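# Place drink can upright on the round cork coaster

## Task

Set the drink can standing upright at the centre of the round cork coaster. The can must be supported by that coaster, and the coaster in turn by the table or by the other coaster. The gripper must not be propping up either one. Release the can and pull the hand away. The result only counts if it stays in place without the robot.

## Robot and tools

Robot: a single arm with a two-finger parallel gripper. Its joints, base to hand, are waist, shoulder, elbow, forearm roll, wrist pitch and wrist roll. Load limits in N m: waist 45.5, shoulder 45.5, elbow 27.3, forearm roll 27.3, wrist pitch 18.2, wrist roll 18.2. The weight of anything held adds to these loads.

Frames. Every pose uses the scene frame. Its origin sits on the table top right below the arm base. +z is up, +x points forward, and +y is to the left when facing along +x. The base itself may be slightly tilted. In the gripper's own frame the fingers point along +z and close along y. end_effector_position is the point between the pads when closed, roughly 2 cm short of the fingertips. When the fingers close, the tips reach about 10 mm further along gripper +z. Reported hand positions can be a little off, more so at long reach.

The row. Every motion command is a row of 8 numbers in this order: x, y, z, qw, qx, qy, qz, opening. x, y, z is an absolute target for the hand point, in metres, scene frame. qw..qz is an absolute target orientation quaternion, w first. opening runs from -1 (closed) to +1 (open, 0.084 m). To keep an orientation, repeat your chosen quaternion in every row rather than copying the reported one, which drifts. A target more than 0.6 m from the last reported position along any gripper axis gets the call refused, and nothing is sent. On each control step the controller also clamps the command to within 70 mm and 16 degrees of the measured pose, favouring position over orientation when both cannot be met.

execute_actions: argument actions, a list with zero or one entry, plus optional pictures (true/false). An empty list just reports the state with images. An action entry has rows (1 to 15 rows, one per control step of 1/30 s; the last row repeats if rows run short) and steps (5 to 15, default 15). A wait entry has only steps (up to 300), counted from the previous result, so your thinking time is part of it. The last 5 steps of every action are held back and executed while you compose the next reply. A far target may not be reached in one call: the arm only carries on to the last clamped pose, so check the reported pose and send the remainder.

move: target is one row (absolute pose as above); speed is the path's top speed in m/s, 0.002 to 0.5, default 0.25, with turning capped at twice that in rad/s. It drives a straight path lasting 0.5 to 10 s (longer paths stop short), rotating the short way. The opening is applied when it begins. It does not slow for obstacles, and the hand may lag, wander, or overshoot speed. Its result adds a move: line with the ending (done, off_target, moving, held, fault) and limits (paced = command was clipped; held = some steps blocked, after which motion can spike), plus distance to target.

wait: seconds, 0 to 10; sends nothing new and lets physics run.

zoom_image: camera (cam_head_left, cam_head_right, cam_high, cam_low, cam_wrist) and region [x0, y0, x1, y1] in pixels of that camera's last full 504x504 image, top-left origin, at most 504 by 504. Calibration (intrinsics, distortion, world-to-camera transforms) is supplied and may be slightly off.

finished_scene: scene, the number of the scene being closed. Irreversible; call it only once the can is released and stable. The result reports success.

Reading results. The state line gives hand position, quaternion and linear and angular velocities. grip_measured is the actual finger opening on the command scale. "pose unreachable" means the clearance check (which treats the mount under the base as arm) altered or stopped a command; HELD flags the affected steps. "Hand target" appears only when nothing is held back and shows where the controller is heading. MOTOR HOT warns from 65 °C; at 80 °C an OVER-TEMPERATURE FAULT brakes the arm until it cools, and holding loads while thinking heats motors. A TORQUE FAULT occurs when contact torque hits a load limit: the joint backs off, the arm pauses 10 s, and the rest of the call is dropped.

Gripping. To hold something, keep commanding an opening well under grip_measured; the bigger the gap, the harder the squeeze (about 24 N per pad maximum for items up to ~6 cm). Closing fast can squeeze harder than intended. Sending back grip_measured itself gives a light hold that may let wide items slip.

Cautions. Approach contacts slowly, since speed and overshoot past contact raise impact force. Avoid dropping, slamming or shoving hard, and never push or knock anything off the table. Random brief tugs may disturb a held or loose object, so grip firmly and confirm the can is settled and upright before opening and retreating. Short, smooth, efficient motions are preferred.

Each tool is called after "Request:" as a command line: name --argument value for each argument, lists and objects as JSON in quotes; but a table of rows of numbers goes row by row, as --pt "numbers of a row", without its own name.

## Session

Request:
execute_actions --actions '[]'

Scene clock: 0.00 s of 3830.00 s.
end_effector_position=(+0.5914, -0.1739, +0.3050) grip_measured=+1.00 end_effector_quat_wxyz=(-0.125, +0.540, +0.746, -0.370) end_effector_velocity=(+0.000, -0.000, +0.000) end_effector_angular_velocity=(+0.000, -0.002, -0.001)
Joint positions: [ 0.242  0.933 -2.39  -0.727  2.029 -1.756  0.084]
Joint velocities: [-0.    -0.    -0.001  0.    -0.001  0.    -0.   ]
Motor temperatures (°C, as the motors report them): [33 38 32 32 38 39]
Hand target: +0.591, -0.174, +0.305; -0.125, +0.540, +0.746, -0.370

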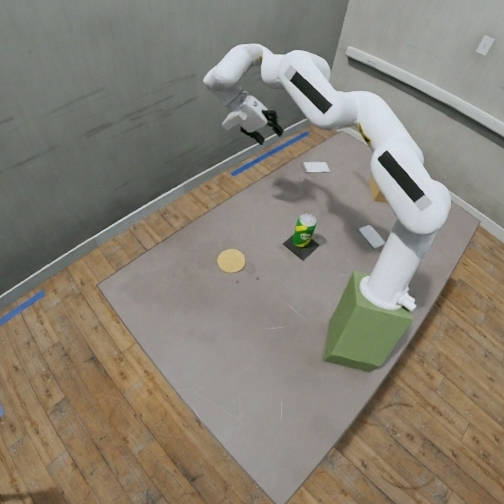

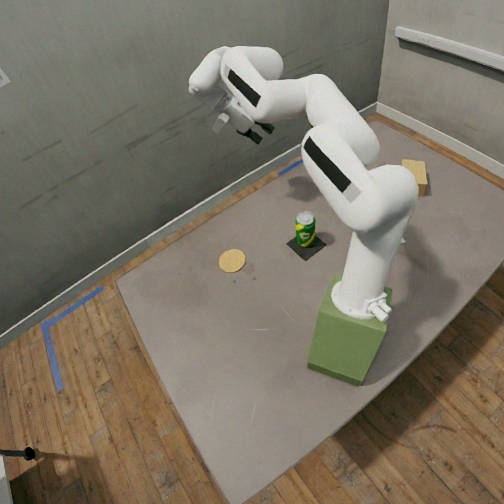

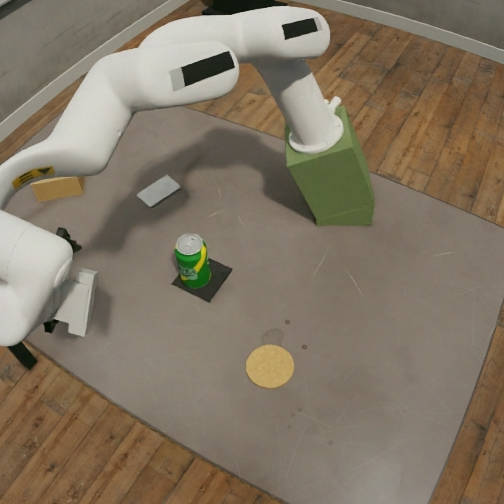

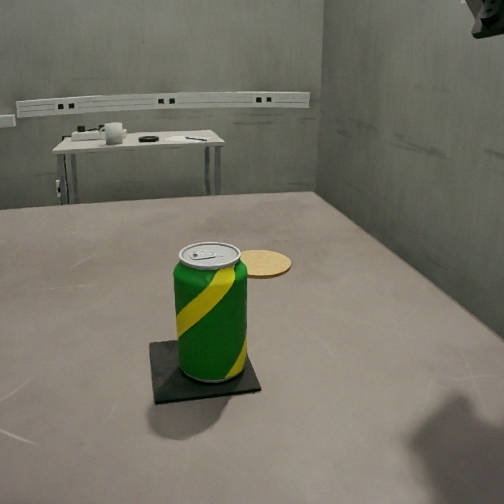

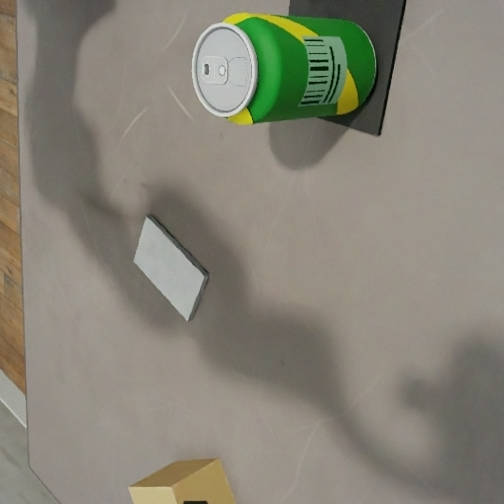

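Request:
move --target '[0.342,-0.133,0.24,0,0.7071,0.7071,0,1]' --speed 0.35

Scene clock: 2.07 s of 3830.00 s.
end_effector_position=(+0.3433, -0.1335, +0.2402) grip_measured=+1.00 end_effector_quat_wxyz=(+0.000, +0.708, +0.707, -0.000) end_effector_velocity=(-0.002, +0.001, -0.001) end_effector_angular_velocity=(+0.003, -0.001, +0.001)
Joint positions: [-0.075 -0.451 -0.294 -0.578  0.545 -1.32   0.084]
Joint velocities: [-0.004 -0.005  0.009  0.002 -0.007 -0.004 -0.   ]
Motor temperatures (°C, as the motors report them): [33 39 33 32 38 39]
Hand target: +0.343, -0.133, +0.240; +0.000, +0.708, +0.707, -0.000
Off the commanded pose: 0.001 m, 0 deg.
Kept back: nothing.
move: done
camera_calibration (this result's frames):
cam_wrist: T_world_to_cam=[[0.999917, -0.0118016, 0.00521914, -0.312729], [-0.0117269, -0.999831, -0.0141253, -0.0573477], [0.00538496, 0.0140629, -0.999887, 0.370962], [0, 0, 0, 1]] pos_world=[0.310033, -0.0662455, 0.371742]

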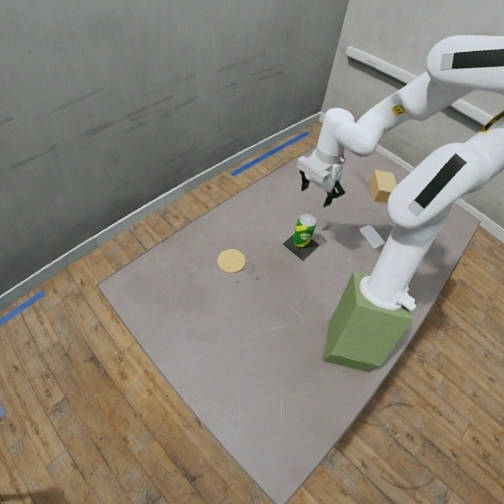

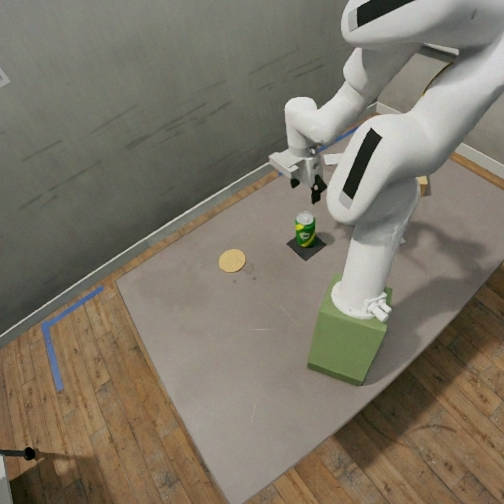

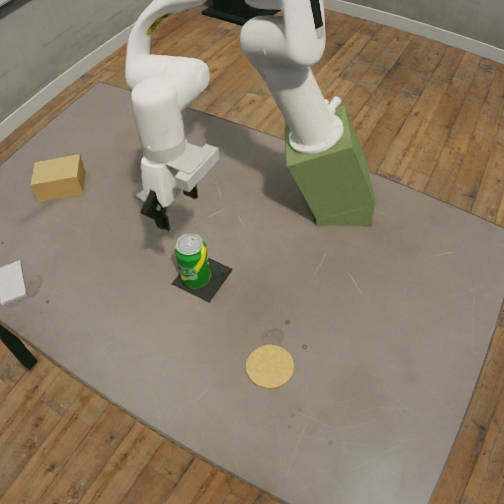

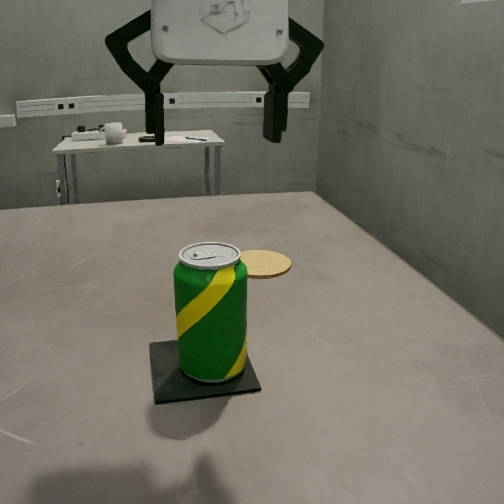

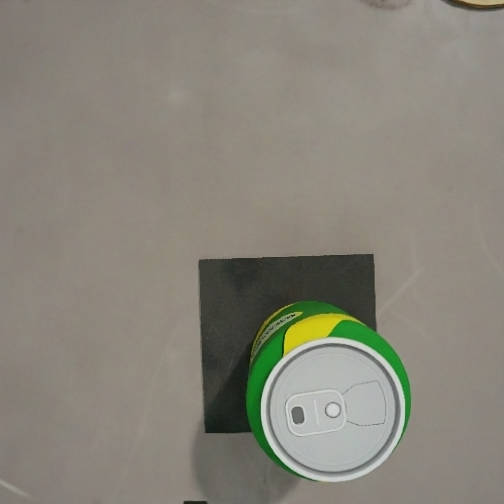

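Request:
move --target '[0.340,-0.125,0.14,0,0.7071,0.7071,0,1]'

Scene clock: 3.37 s of 3830.00 s.
end_effector_position=(+0.3403, -0.1250, +0.1399) grip_measured=+1.00 end_effector_quat_wxyz=(-0.001, +0.707, +0.707, -0.000) end_effector_velocity=(-0.001, -0.000, -0.001) end_effector_angular_velocity=(-0.008, -0.004, -0.006)
Joint positions: [-0.26   0.016 -0.421 -1.226  0.246 -0.797  0.084]
Joint velocities: [-0.003  0.004 -0.002 -0.044  0.001  0.046  0.   ]
Motor temperatures (°C, as the motors report them): [33 39 33 32 38 39]
Hand target: +0.340, -0.125, +0.140; -0.001, +0.707, +0.707, -0.000
Off the commanded pose: 0.000 m, 0 deg.
Kept back: nothing.
move: done
camera_calibration (this result's frames):
cam_wrist: T_world_to_cam=[[0.999936, -0.0104771, 0.00423443, -0.308816], [-0.0104078, -0.999817, -0.0160688, -0.0505117], [0.00440201, 0.0160237, -0.999862, 0.271156], [0, 0, 0, 1]] pos_world=[0.307077, -0.0580828, 0.271615]

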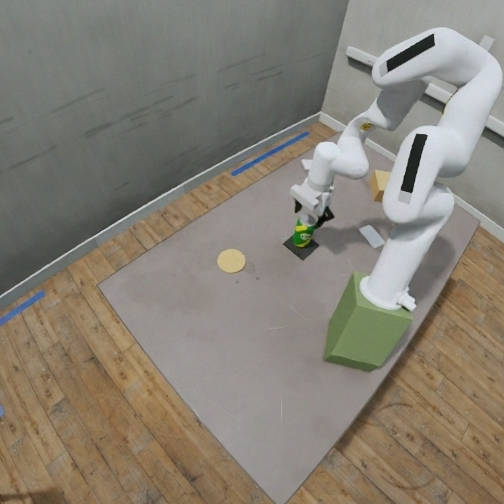

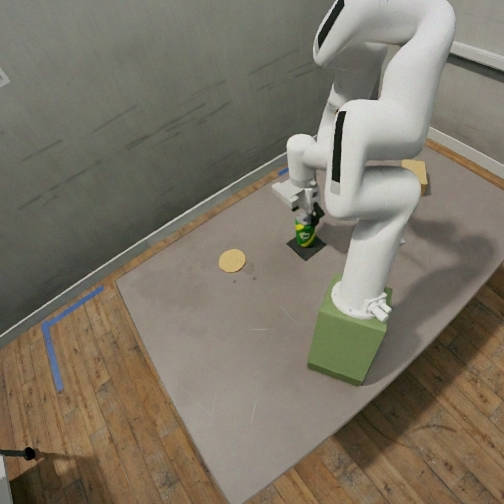

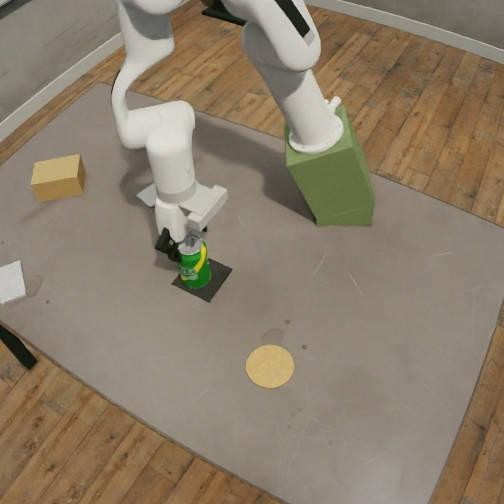

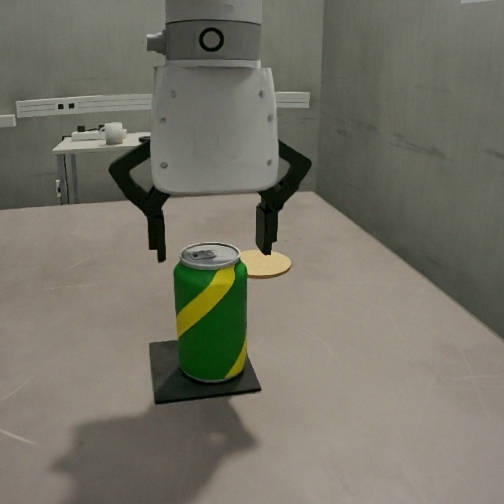

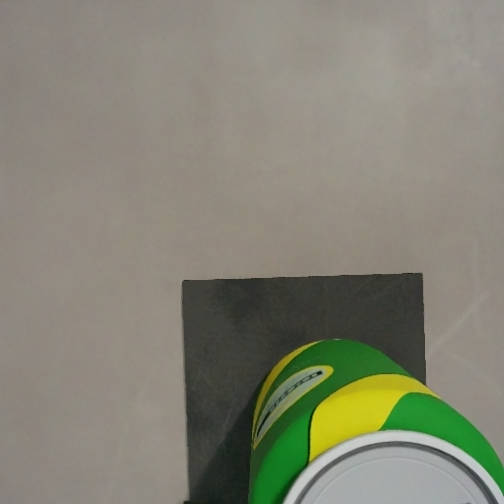

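Request:
move --target '[0.338,-0.125,0.09,0,0.7071,0.7071,0,1]' --speed 0.12

Request:
move --target '[0.338,-0.125,0.09,0,0.7071,0.7071,0,0]'

Request:
move --target '[0.345,-0.11,0.13,0,0.7071,0.7071,0,0]' --speed 0.12

Request:
move --target '[0.455,0.04,0.13,0,0.7071,0.7071,0,0]'

Scene clock: 4.47 s of 3830.00 s.
end_effector_position=(+0.3381, -0.1250, +0.0901) grip_measured=+1.00 end_effector_quat_wxyz=(-0.001, +0.707, +0.707, -0.000) end_effector_velocity=(-0.000, -0.000, -0.001) end_effector_angular_velocity=(-0.001, -0.007, -0.004)
Joint positions: [-0.316  0.246 -0.567 -1.625  0.214 -0.441  0.084]
Joint velocities: [-0.003  0.004 -0.004 -0.036 -0.003  0.036  0.   ]
Motor temperatures (°C, as the motors report them): [33 39 33 32 38 39]
Hand target: +0.338, -0.125, +0.090; -0.000, +0.707, +0.707, -0.000
Off the commanded pose: 0.000 m, 0 deg.
Kept back: nothing.
move: done
camera_calibration (this result's frames):
cam_wrist: T_world_to_cam=[[0.999935, -0.0105841, 0.00423845, -0.306404], [-0.0105161, -0.999821, -0.0157548, -0.0513118], [0.00440444, 0.0157092, -0.999867, 0.221316], [0, 0, 0, 1]] pos_world=[0.30487, -0.0580223, 0.221776]

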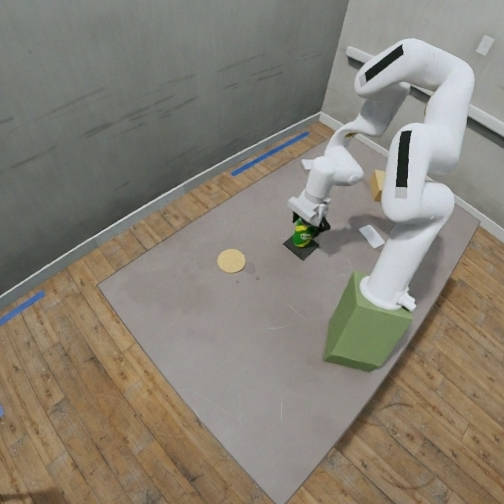

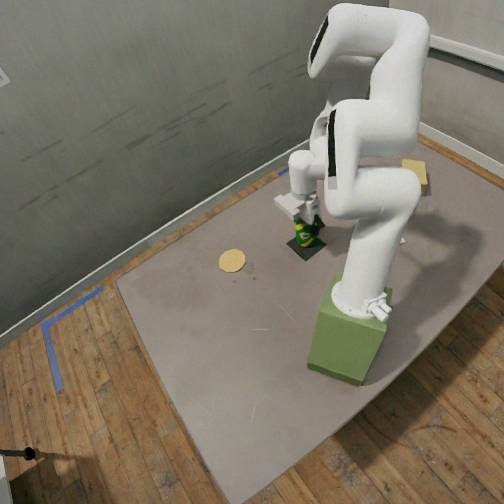

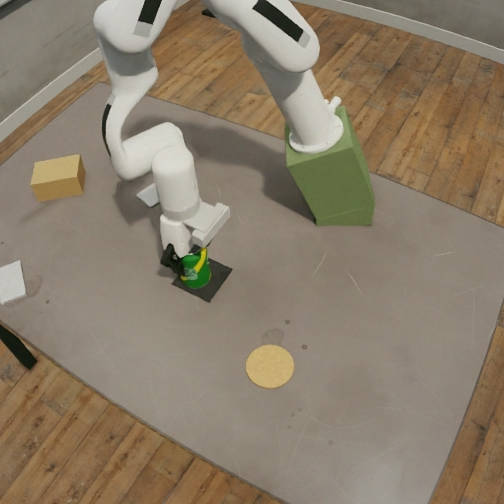

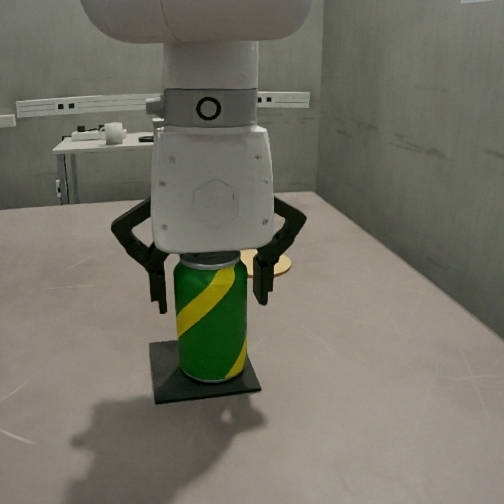

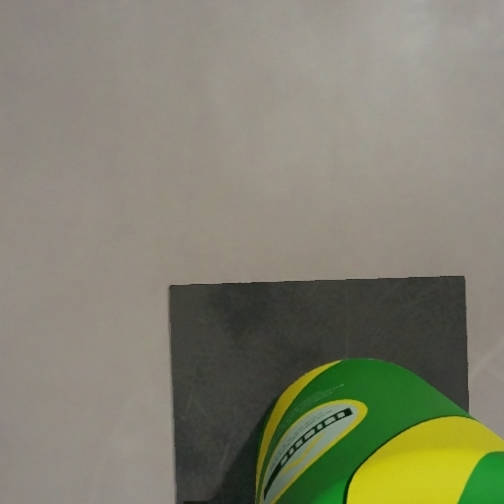

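Scene clock: 5.17 s of 3830.00 s.
end_effector_position=(+0.3381, -0.1250, +0.0901) grip_measured=+0.54 end_effector_quat_wxyz=(+0.000, +0.707, +0.707, +0.000) end_effector_velocity=(+0.000, -0.001, -0.000) end_effector_angular_velocity=(-0.002, +0.000, -0.000)
Joint positions: [-0.316  0.246 -0.568 -1.63   0.213 -0.436  0.067]
Joint velocities: [-0.001  0.    -0.001 -0.001  0.002 -0.     0.   ]
Motor temperatures (°C, as the motors report them): [33 39 33 32 38 39]
Hand target: +0.338, -0.125, +0.090; -0.000, +0.707, +0.707, -0.000
Off the commanded pose: 0.000 m, 0 deg.
Kept back: nothing.
move: done
camera_calibration (this result's frames):
cam_wrist: T_world_to_cam=[[0.999928, -0.0106101, 0.00553881, -0.30653], [-0.0105238, -0.999826, -0.0153807, -0.0513231], [0.00570104, 0.0153214, -0.999866, 0.220837], [0, 0, 0, 1]] pos_world=[0.304709, -0.0579501, 0.221716]

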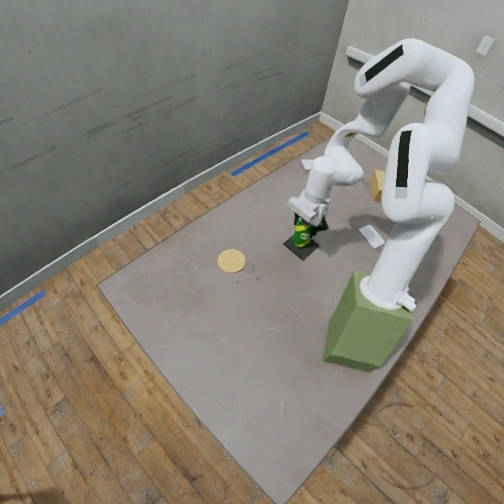

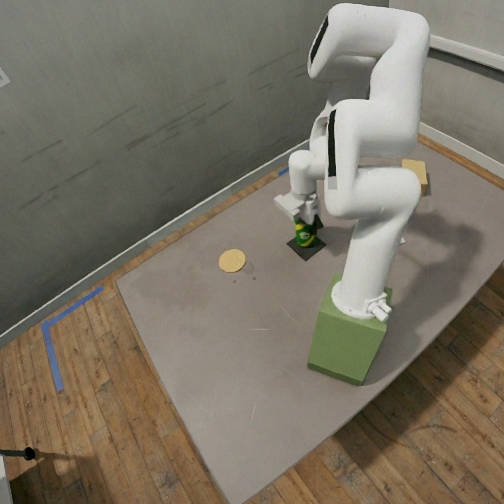

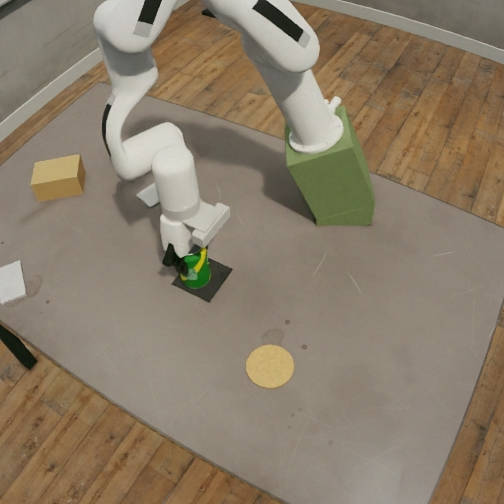

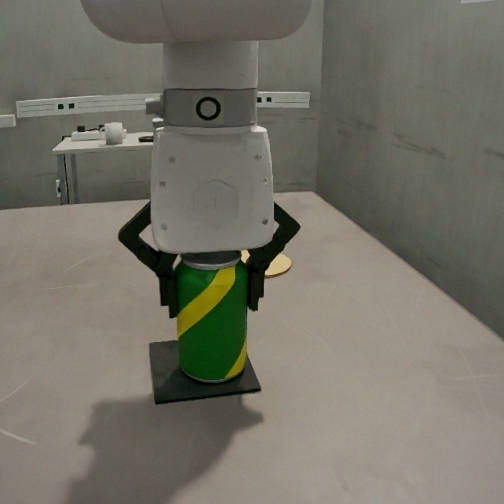

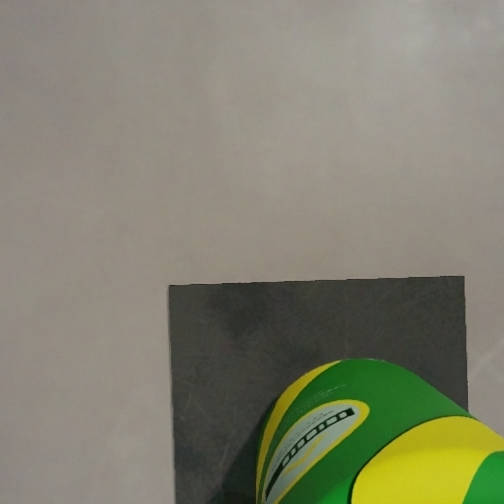

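Scene clock: 6.00 s of 3830.00 s.
end_effector_position=(+0.3449, -0.1099, +0.1299) grip_measured=+0.54 end_effector_quat_wxyz=(+0.000, +0.707, +0.707, +0.000) end_effector_velocity=(-0.001, +0.000, -0.000) end_effector_angular_velocity=(+0.003, +0.008, +0.002)
Joint positions: [-0.224  0.081 -0.459 -1.319  0.251 -0.666  0.067]
Joint velocities: [ 0.002 -0.     0.002  0.031  0.003 -0.029  0.   ]
Motor temperatures (°C, as the motors report them): [33 39 33 32 38 39]
Hand target: +0.345, -0.110, +0.130; +0.000, +0.707, +0.707, +0.000
Off the commanded pose: 0.000 m, 0 deg.
Kept back: nothing.
move: done
camera_calibration (this result's frames):
cam_wrist: T_world_to_cam=[[0.999924, -0.0107734, 0.00592947, -0.313448], [-0.0106818, -0.999826, -0.015265, -0.0355306], [0.0060929, 0.0152005, -0.999866, 0.260236], [0, 0, 0, 1]] pos_world=[0.311459, -0.042857, 0.261517]

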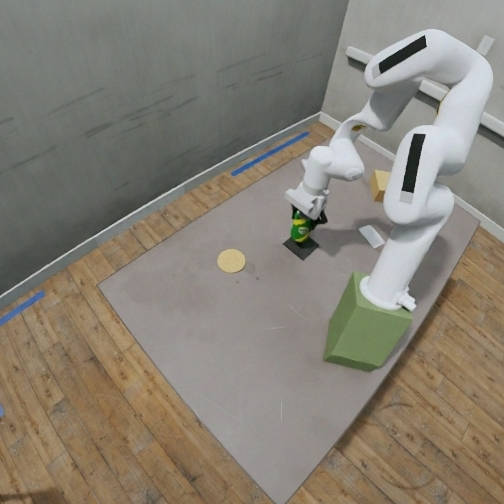

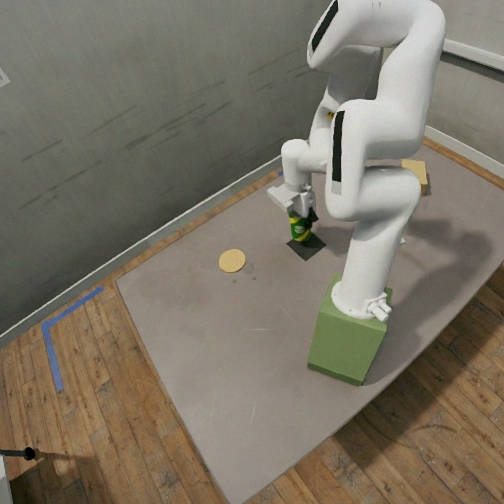

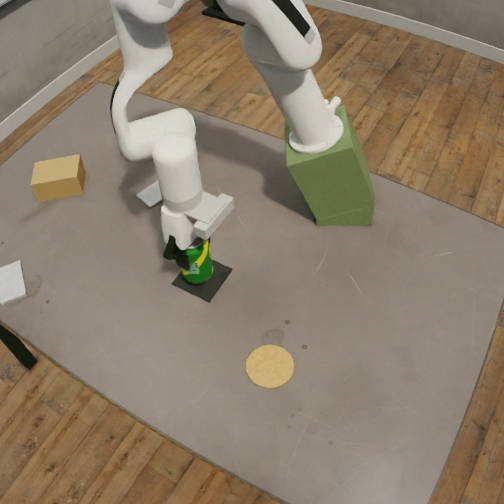

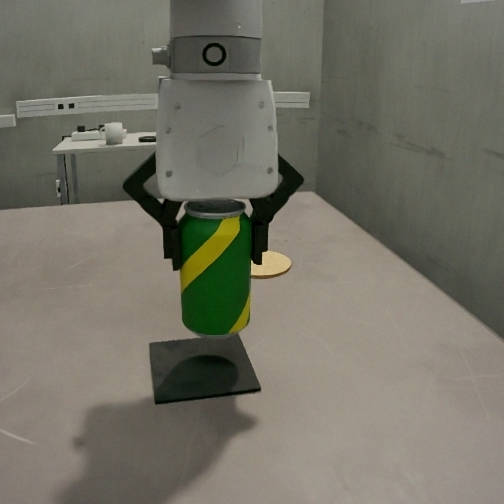

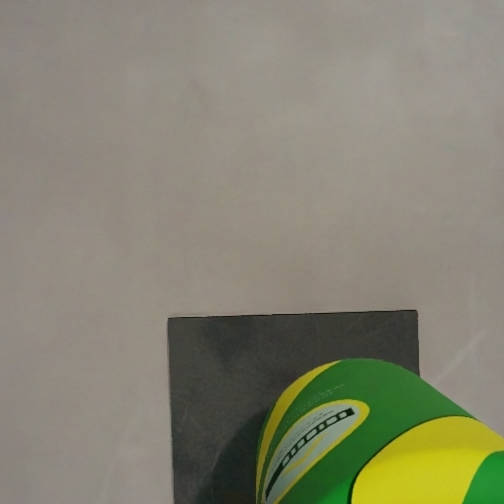

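Scene clock: 7.20 s of 3830.00 s.
end_effector_position=(+0.4546, +0.0404, +0.1304) grip_measured=+0.54 end_effector_quat_wxyz=(-0.001, +0.707, +0.707, +0.000) end_effector_velocity=(+0.004, +0.002, +0.001) end_effector_angular_velocity=(+0.001, -0.004, +0.001)
Joint positions: [ 0.259  0.403 -0.841 -0.945  0.447 -0.59   0.067]
Joint velocities: [ 0.004  0.003 -0.01   0.006  0.002 -0.005 -0.   ]
Motor temperatures (°C, as the motors report them): [33 39 33 32 38 39]
Hand target: +0.455, +0.041, +0.131; -0.001, +0.707, +0.707, +0.001
Off the commanded pose: 0.001 m, 0 deg.
Kept back: nothing.
move: done
camera_calibration (this result's frames):
cam_wrist: T_world_to_cam=[[0.999923, -0.0115705, 0.00453562, -0.4213], [-0.0114911, -0.999787, -0.017144, 0.116521], [0.00473302, 0.0170905, -0.999843, 0.258297], [0, 0, 0, 1]] pos_world=[0.421384, 0.107207, 0.262165]

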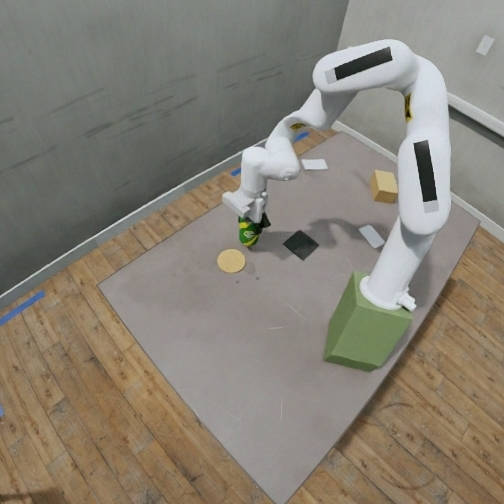

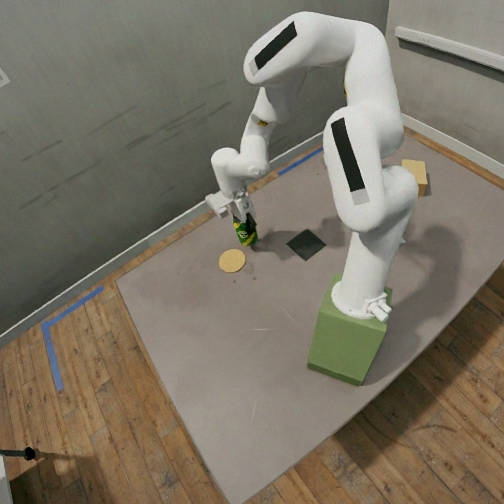

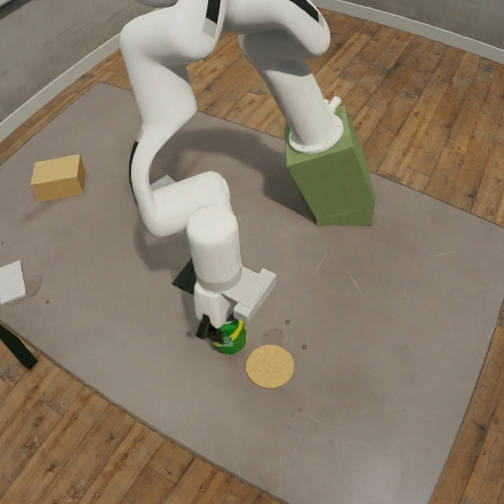

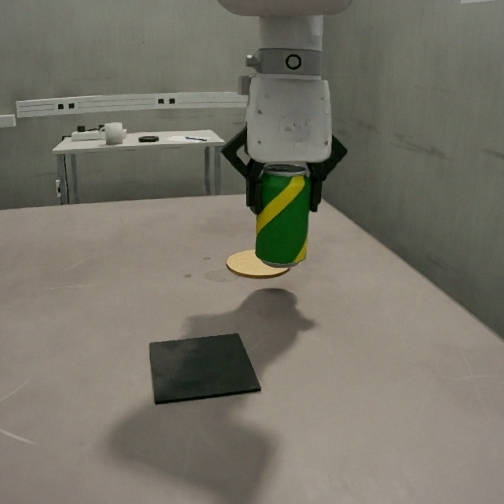

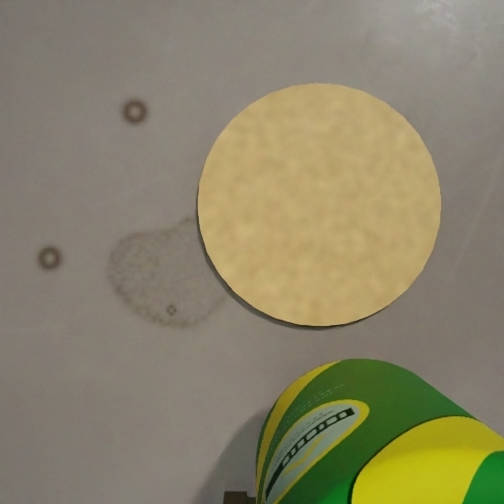

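Request:
move --target '[0.448,0.129,0.102,0,0.7071,0.7071,0,0]' --speed 0.15

Request:
zoom_image --camera "cam_low" --region '[200,180,320,300]'

Scene clock: 8.47 s of 3830.00 s.
end_effector_position=(+0.4483, +0.1291, +0.1023) grip_measured=+0.54 end_effector_quat_wxyz=(-0.000, +0.707, +0.707, +0.000) end_effector_velocity=(-0.002, +0.002, -0.001) end_effector_angular_velocity=(+0.000, +0.003, +0.006)
Joint positions: [ 0.422  0.612 -0.986 -0.978  0.464 -0.386  0.067]
Joint velocities: [ 0.004  0.004  0.001 -0.    -0.     0.    -0.   ]
Motor temperatures (°C, as the motors report them): [33 39 33 32 39 39]
Hand target: +0.448, +0.129, +0.102; -0.001, +0.707, +0.707, +0.000
Off the commanded pose: 0.000 m, 0 deg.
Kept back: nothing.
move: done
camera_calibration (this result's frames):
cam_wrist: T_world_to_cam=[[0.999921, -0.0114779, 0.00503338, -0.413903], [-0.0113945, -0.999802, -0.0162941, 0.204525], [0.0052194, 0.0162355, -0.999855, 0.228594], [0, 0, 0, 1]] pos_world=[0.415008, 0.196022, 0.233976]

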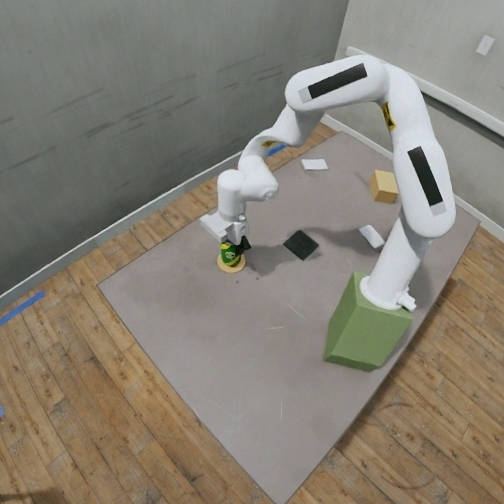

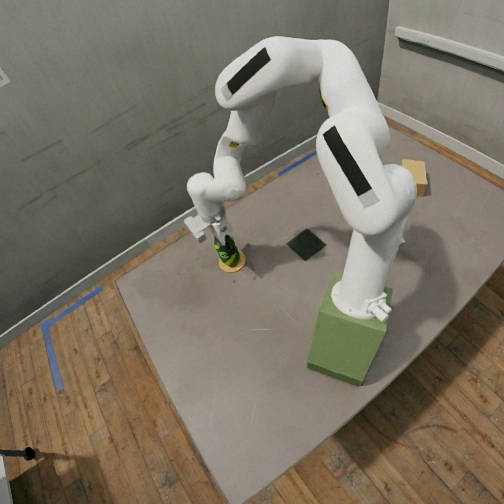

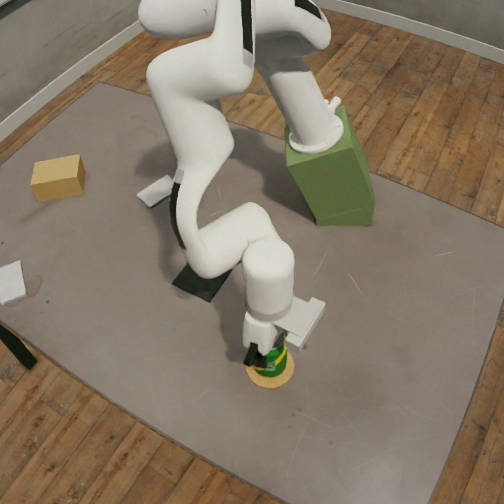

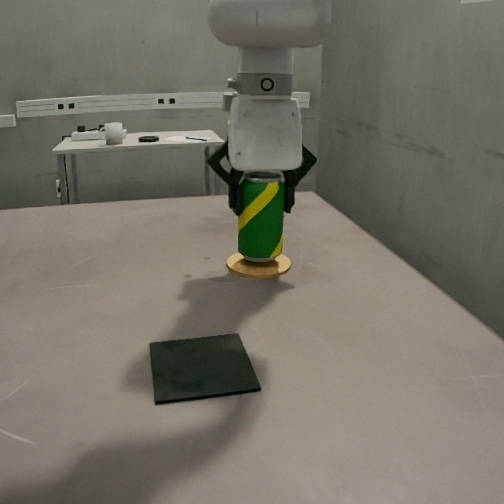

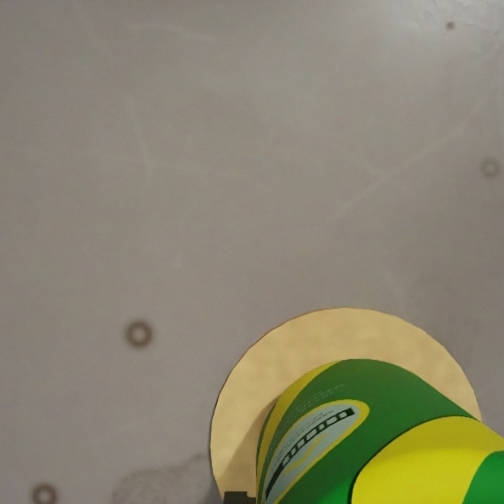

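Region (200, 180, 320, 300) of cam_low's 504x504 image, scaled by 4.200, with more detail than that image has.

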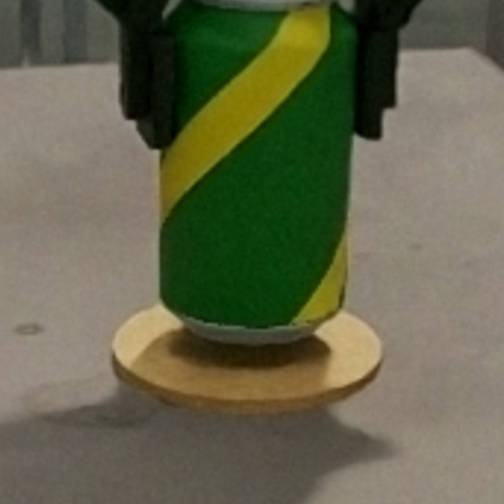

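Request:
move --target '[0.4465,0.129,0.091,0,0.7071,0.7071,0,0]' --speed 0.03

Request:
move --target '[0.4465,0.129,0.091,0,0.7071,0.7071,0,1]'

Request:
move --target '[0.4465,0.129,0.25,0,0.7071,0.7071,0,1]'

Scene clock: 9.40 s of 3830.00 s.
end_effector_position=(+0.4477, +0.1295, +0.0922) grip_measured=+0.54 end_effector_quat_wxyz=(+0.001, +0.707, +0.707, +0.001) end_effector_velocity=(-0.001, +0.001, -0.001) end_effector_angular_velocity=(-0.001, +0.000, +0.002)
Joint positions: [ 0.411  0.641 -1.001 -1.015  0.451 -0.358  0.067]
Joint velocities: [ 0.001  0.002  0.001 -0.004 -0.     0.004  0.   ]
Motor temperatures (°C, as the motors report them): [33 39 33 32 39 39]
Hand target: +0.447, +0.129, +0.091; -0.000, +0.707, +0.707, -0.000
Off the commanded pose: 0.002 m, 0 deg.
Kept back: nothing.
move: done
camera_calibration (this result's frames):
cam_wrist: T_world_to_cam=[[0.999909, -0.010819, 0.00801484, -0.413664], [-0.0106841, -0.999804, -0.0166874, 0.204484], [0.00819381, 0.0166003, -0.999829, 0.217113], [0, 0, 0, 1]] pos_world=[0.414032, 0.196364, 0.223804]

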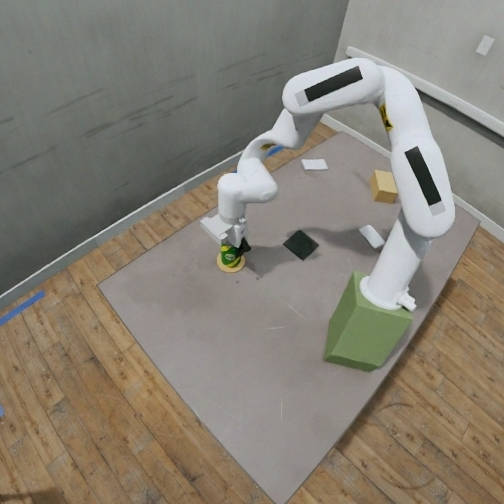

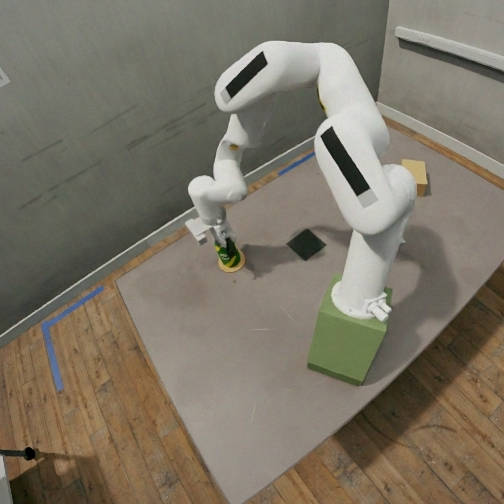

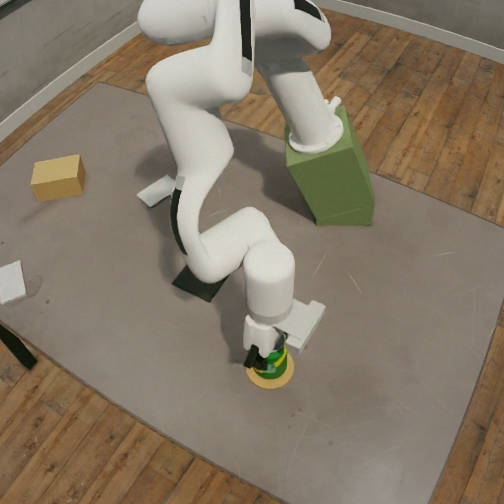

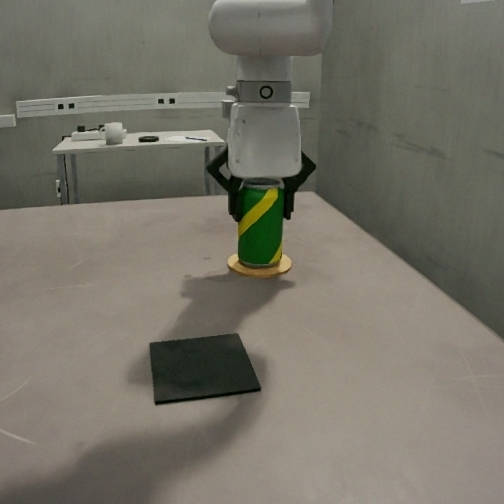

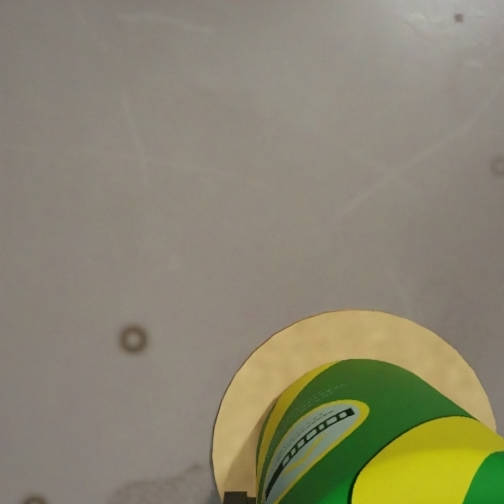

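Scene clock: 10.10 s of 3830.00 s.
end_effector_position=(+0.4465, +0.1290, +0.0910) grip_measured=+1.00 end_effector_quat_wxyz=(+0.000, +0.707, +0.707, -0.000) end_effector_velocity=(+0.001, +0.000, +0.001) end_effector_angular_velocity=(+0.002, -0.002, -0.002)
Joint positions: [ 0.41   0.643 -1.    -1.016  0.452 -0.357  0.084]
Joint velocities: [-0.    -0.001 -0.001  0.    -0.002  0.001  0.   ]
Motor temperatures (°C, as the motors report them): [33 39 33 32 39 39]
Hand target: +0.447, +0.129, +0.091; +0.000, +0.707, +0.707, -0.000
Off the commanded pose: 0.000 m, 0 deg.
Kept back: nothing.
move: done
camera_calibration (this result's frames):
cam_wrist: T_world_to_cam=[[0.99993, -0.010632, 0.00527559, -0.412227], [-0.0105501, -0.999827, -0.0153231, 0.203791], [0.00543759, 0.0152663, -0.999869, 0.217349], [0, 0, 0, 1]] pos_world=[0.413166, 0.196055, 0.222618]

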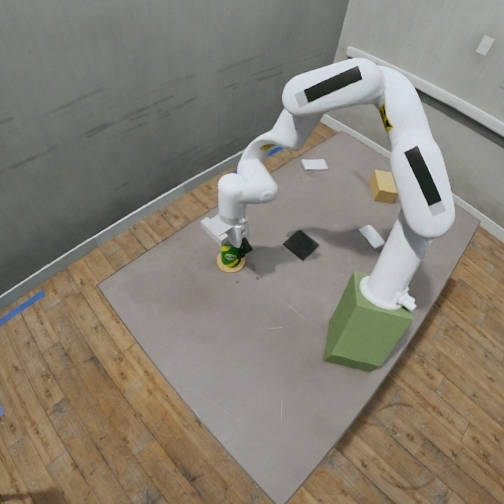

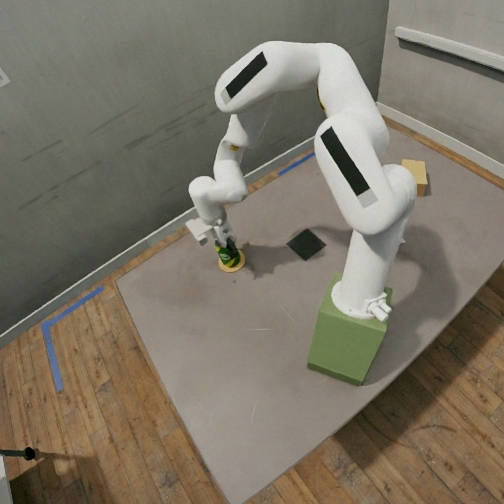

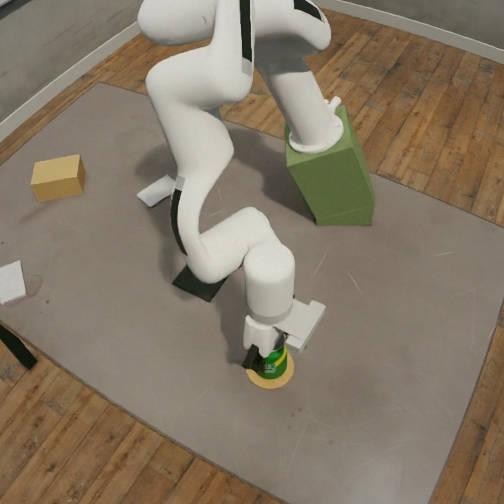

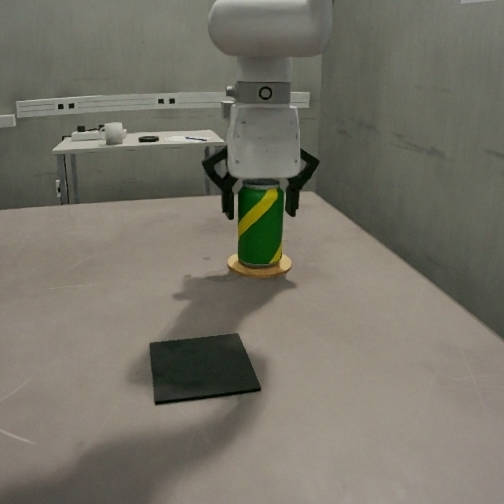

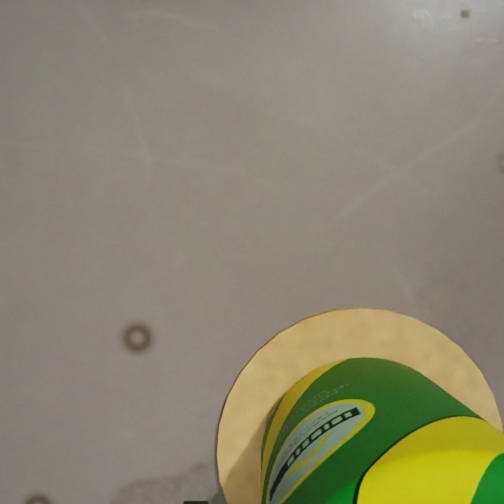

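Scene clock: 11.23 s of 3830.00 s.
end_effector_position=(+0.4455, +0.1288, +0.2495) grip_measured=+1.00 end_effector_quat_wxyz=(-0.000, +0.707, +0.707, -0.001) end_effector_velocity=(+0.004, +0.001, +0.004) end_effector_angular_velocity=(+0.005, -0.008, -0.003)
Joint positions: [ 0.6    0.213 -0.863 -0.618  0.722 -0.631  0.084]
Joint velocities: [ 0.002 -0.005 -0.006  0.002  0.001 -0.002  0.   ]
Motor temperatures (°C, as the motors report them): [33 40 34 32 39 39]
Hand target: +0.446, +0.129, +0.250; -0.000, +0.707, +0.707, +0.000
Off the commanded pose: 0.001 m, 0 deg.
Kept back: nothing.
move: done
camera_calibration (this result's frames):
cam_wrist: T_world_to_cam=[[0.99994, -0.0101831, 0.00404243, -0.411788], [-0.0101217, -0.999837, -0.0149302, 0.205682], [0.00419381, 0.0148884, -0.99988, 0.376419], [0, 0, 0, 1]] pos_world=[0.412267, 0.195851, 0.381109]

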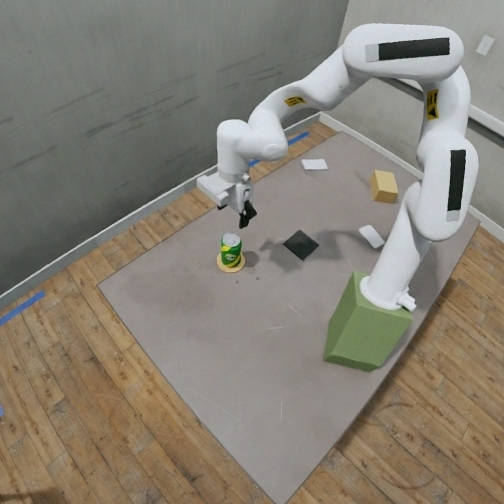

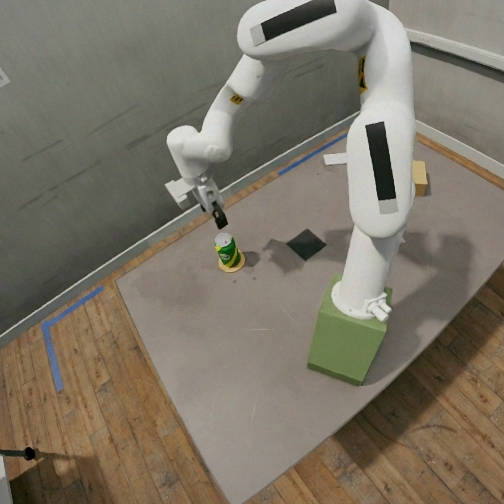

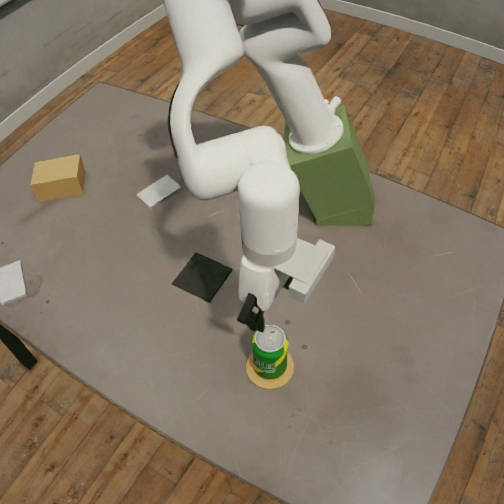

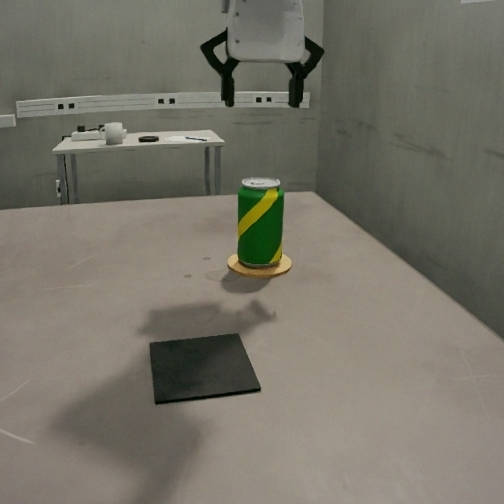

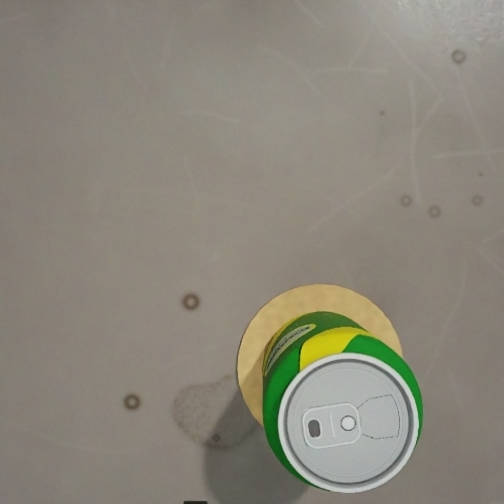

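Request:
finished_scene --scene 1

The scene is finished: the task was done.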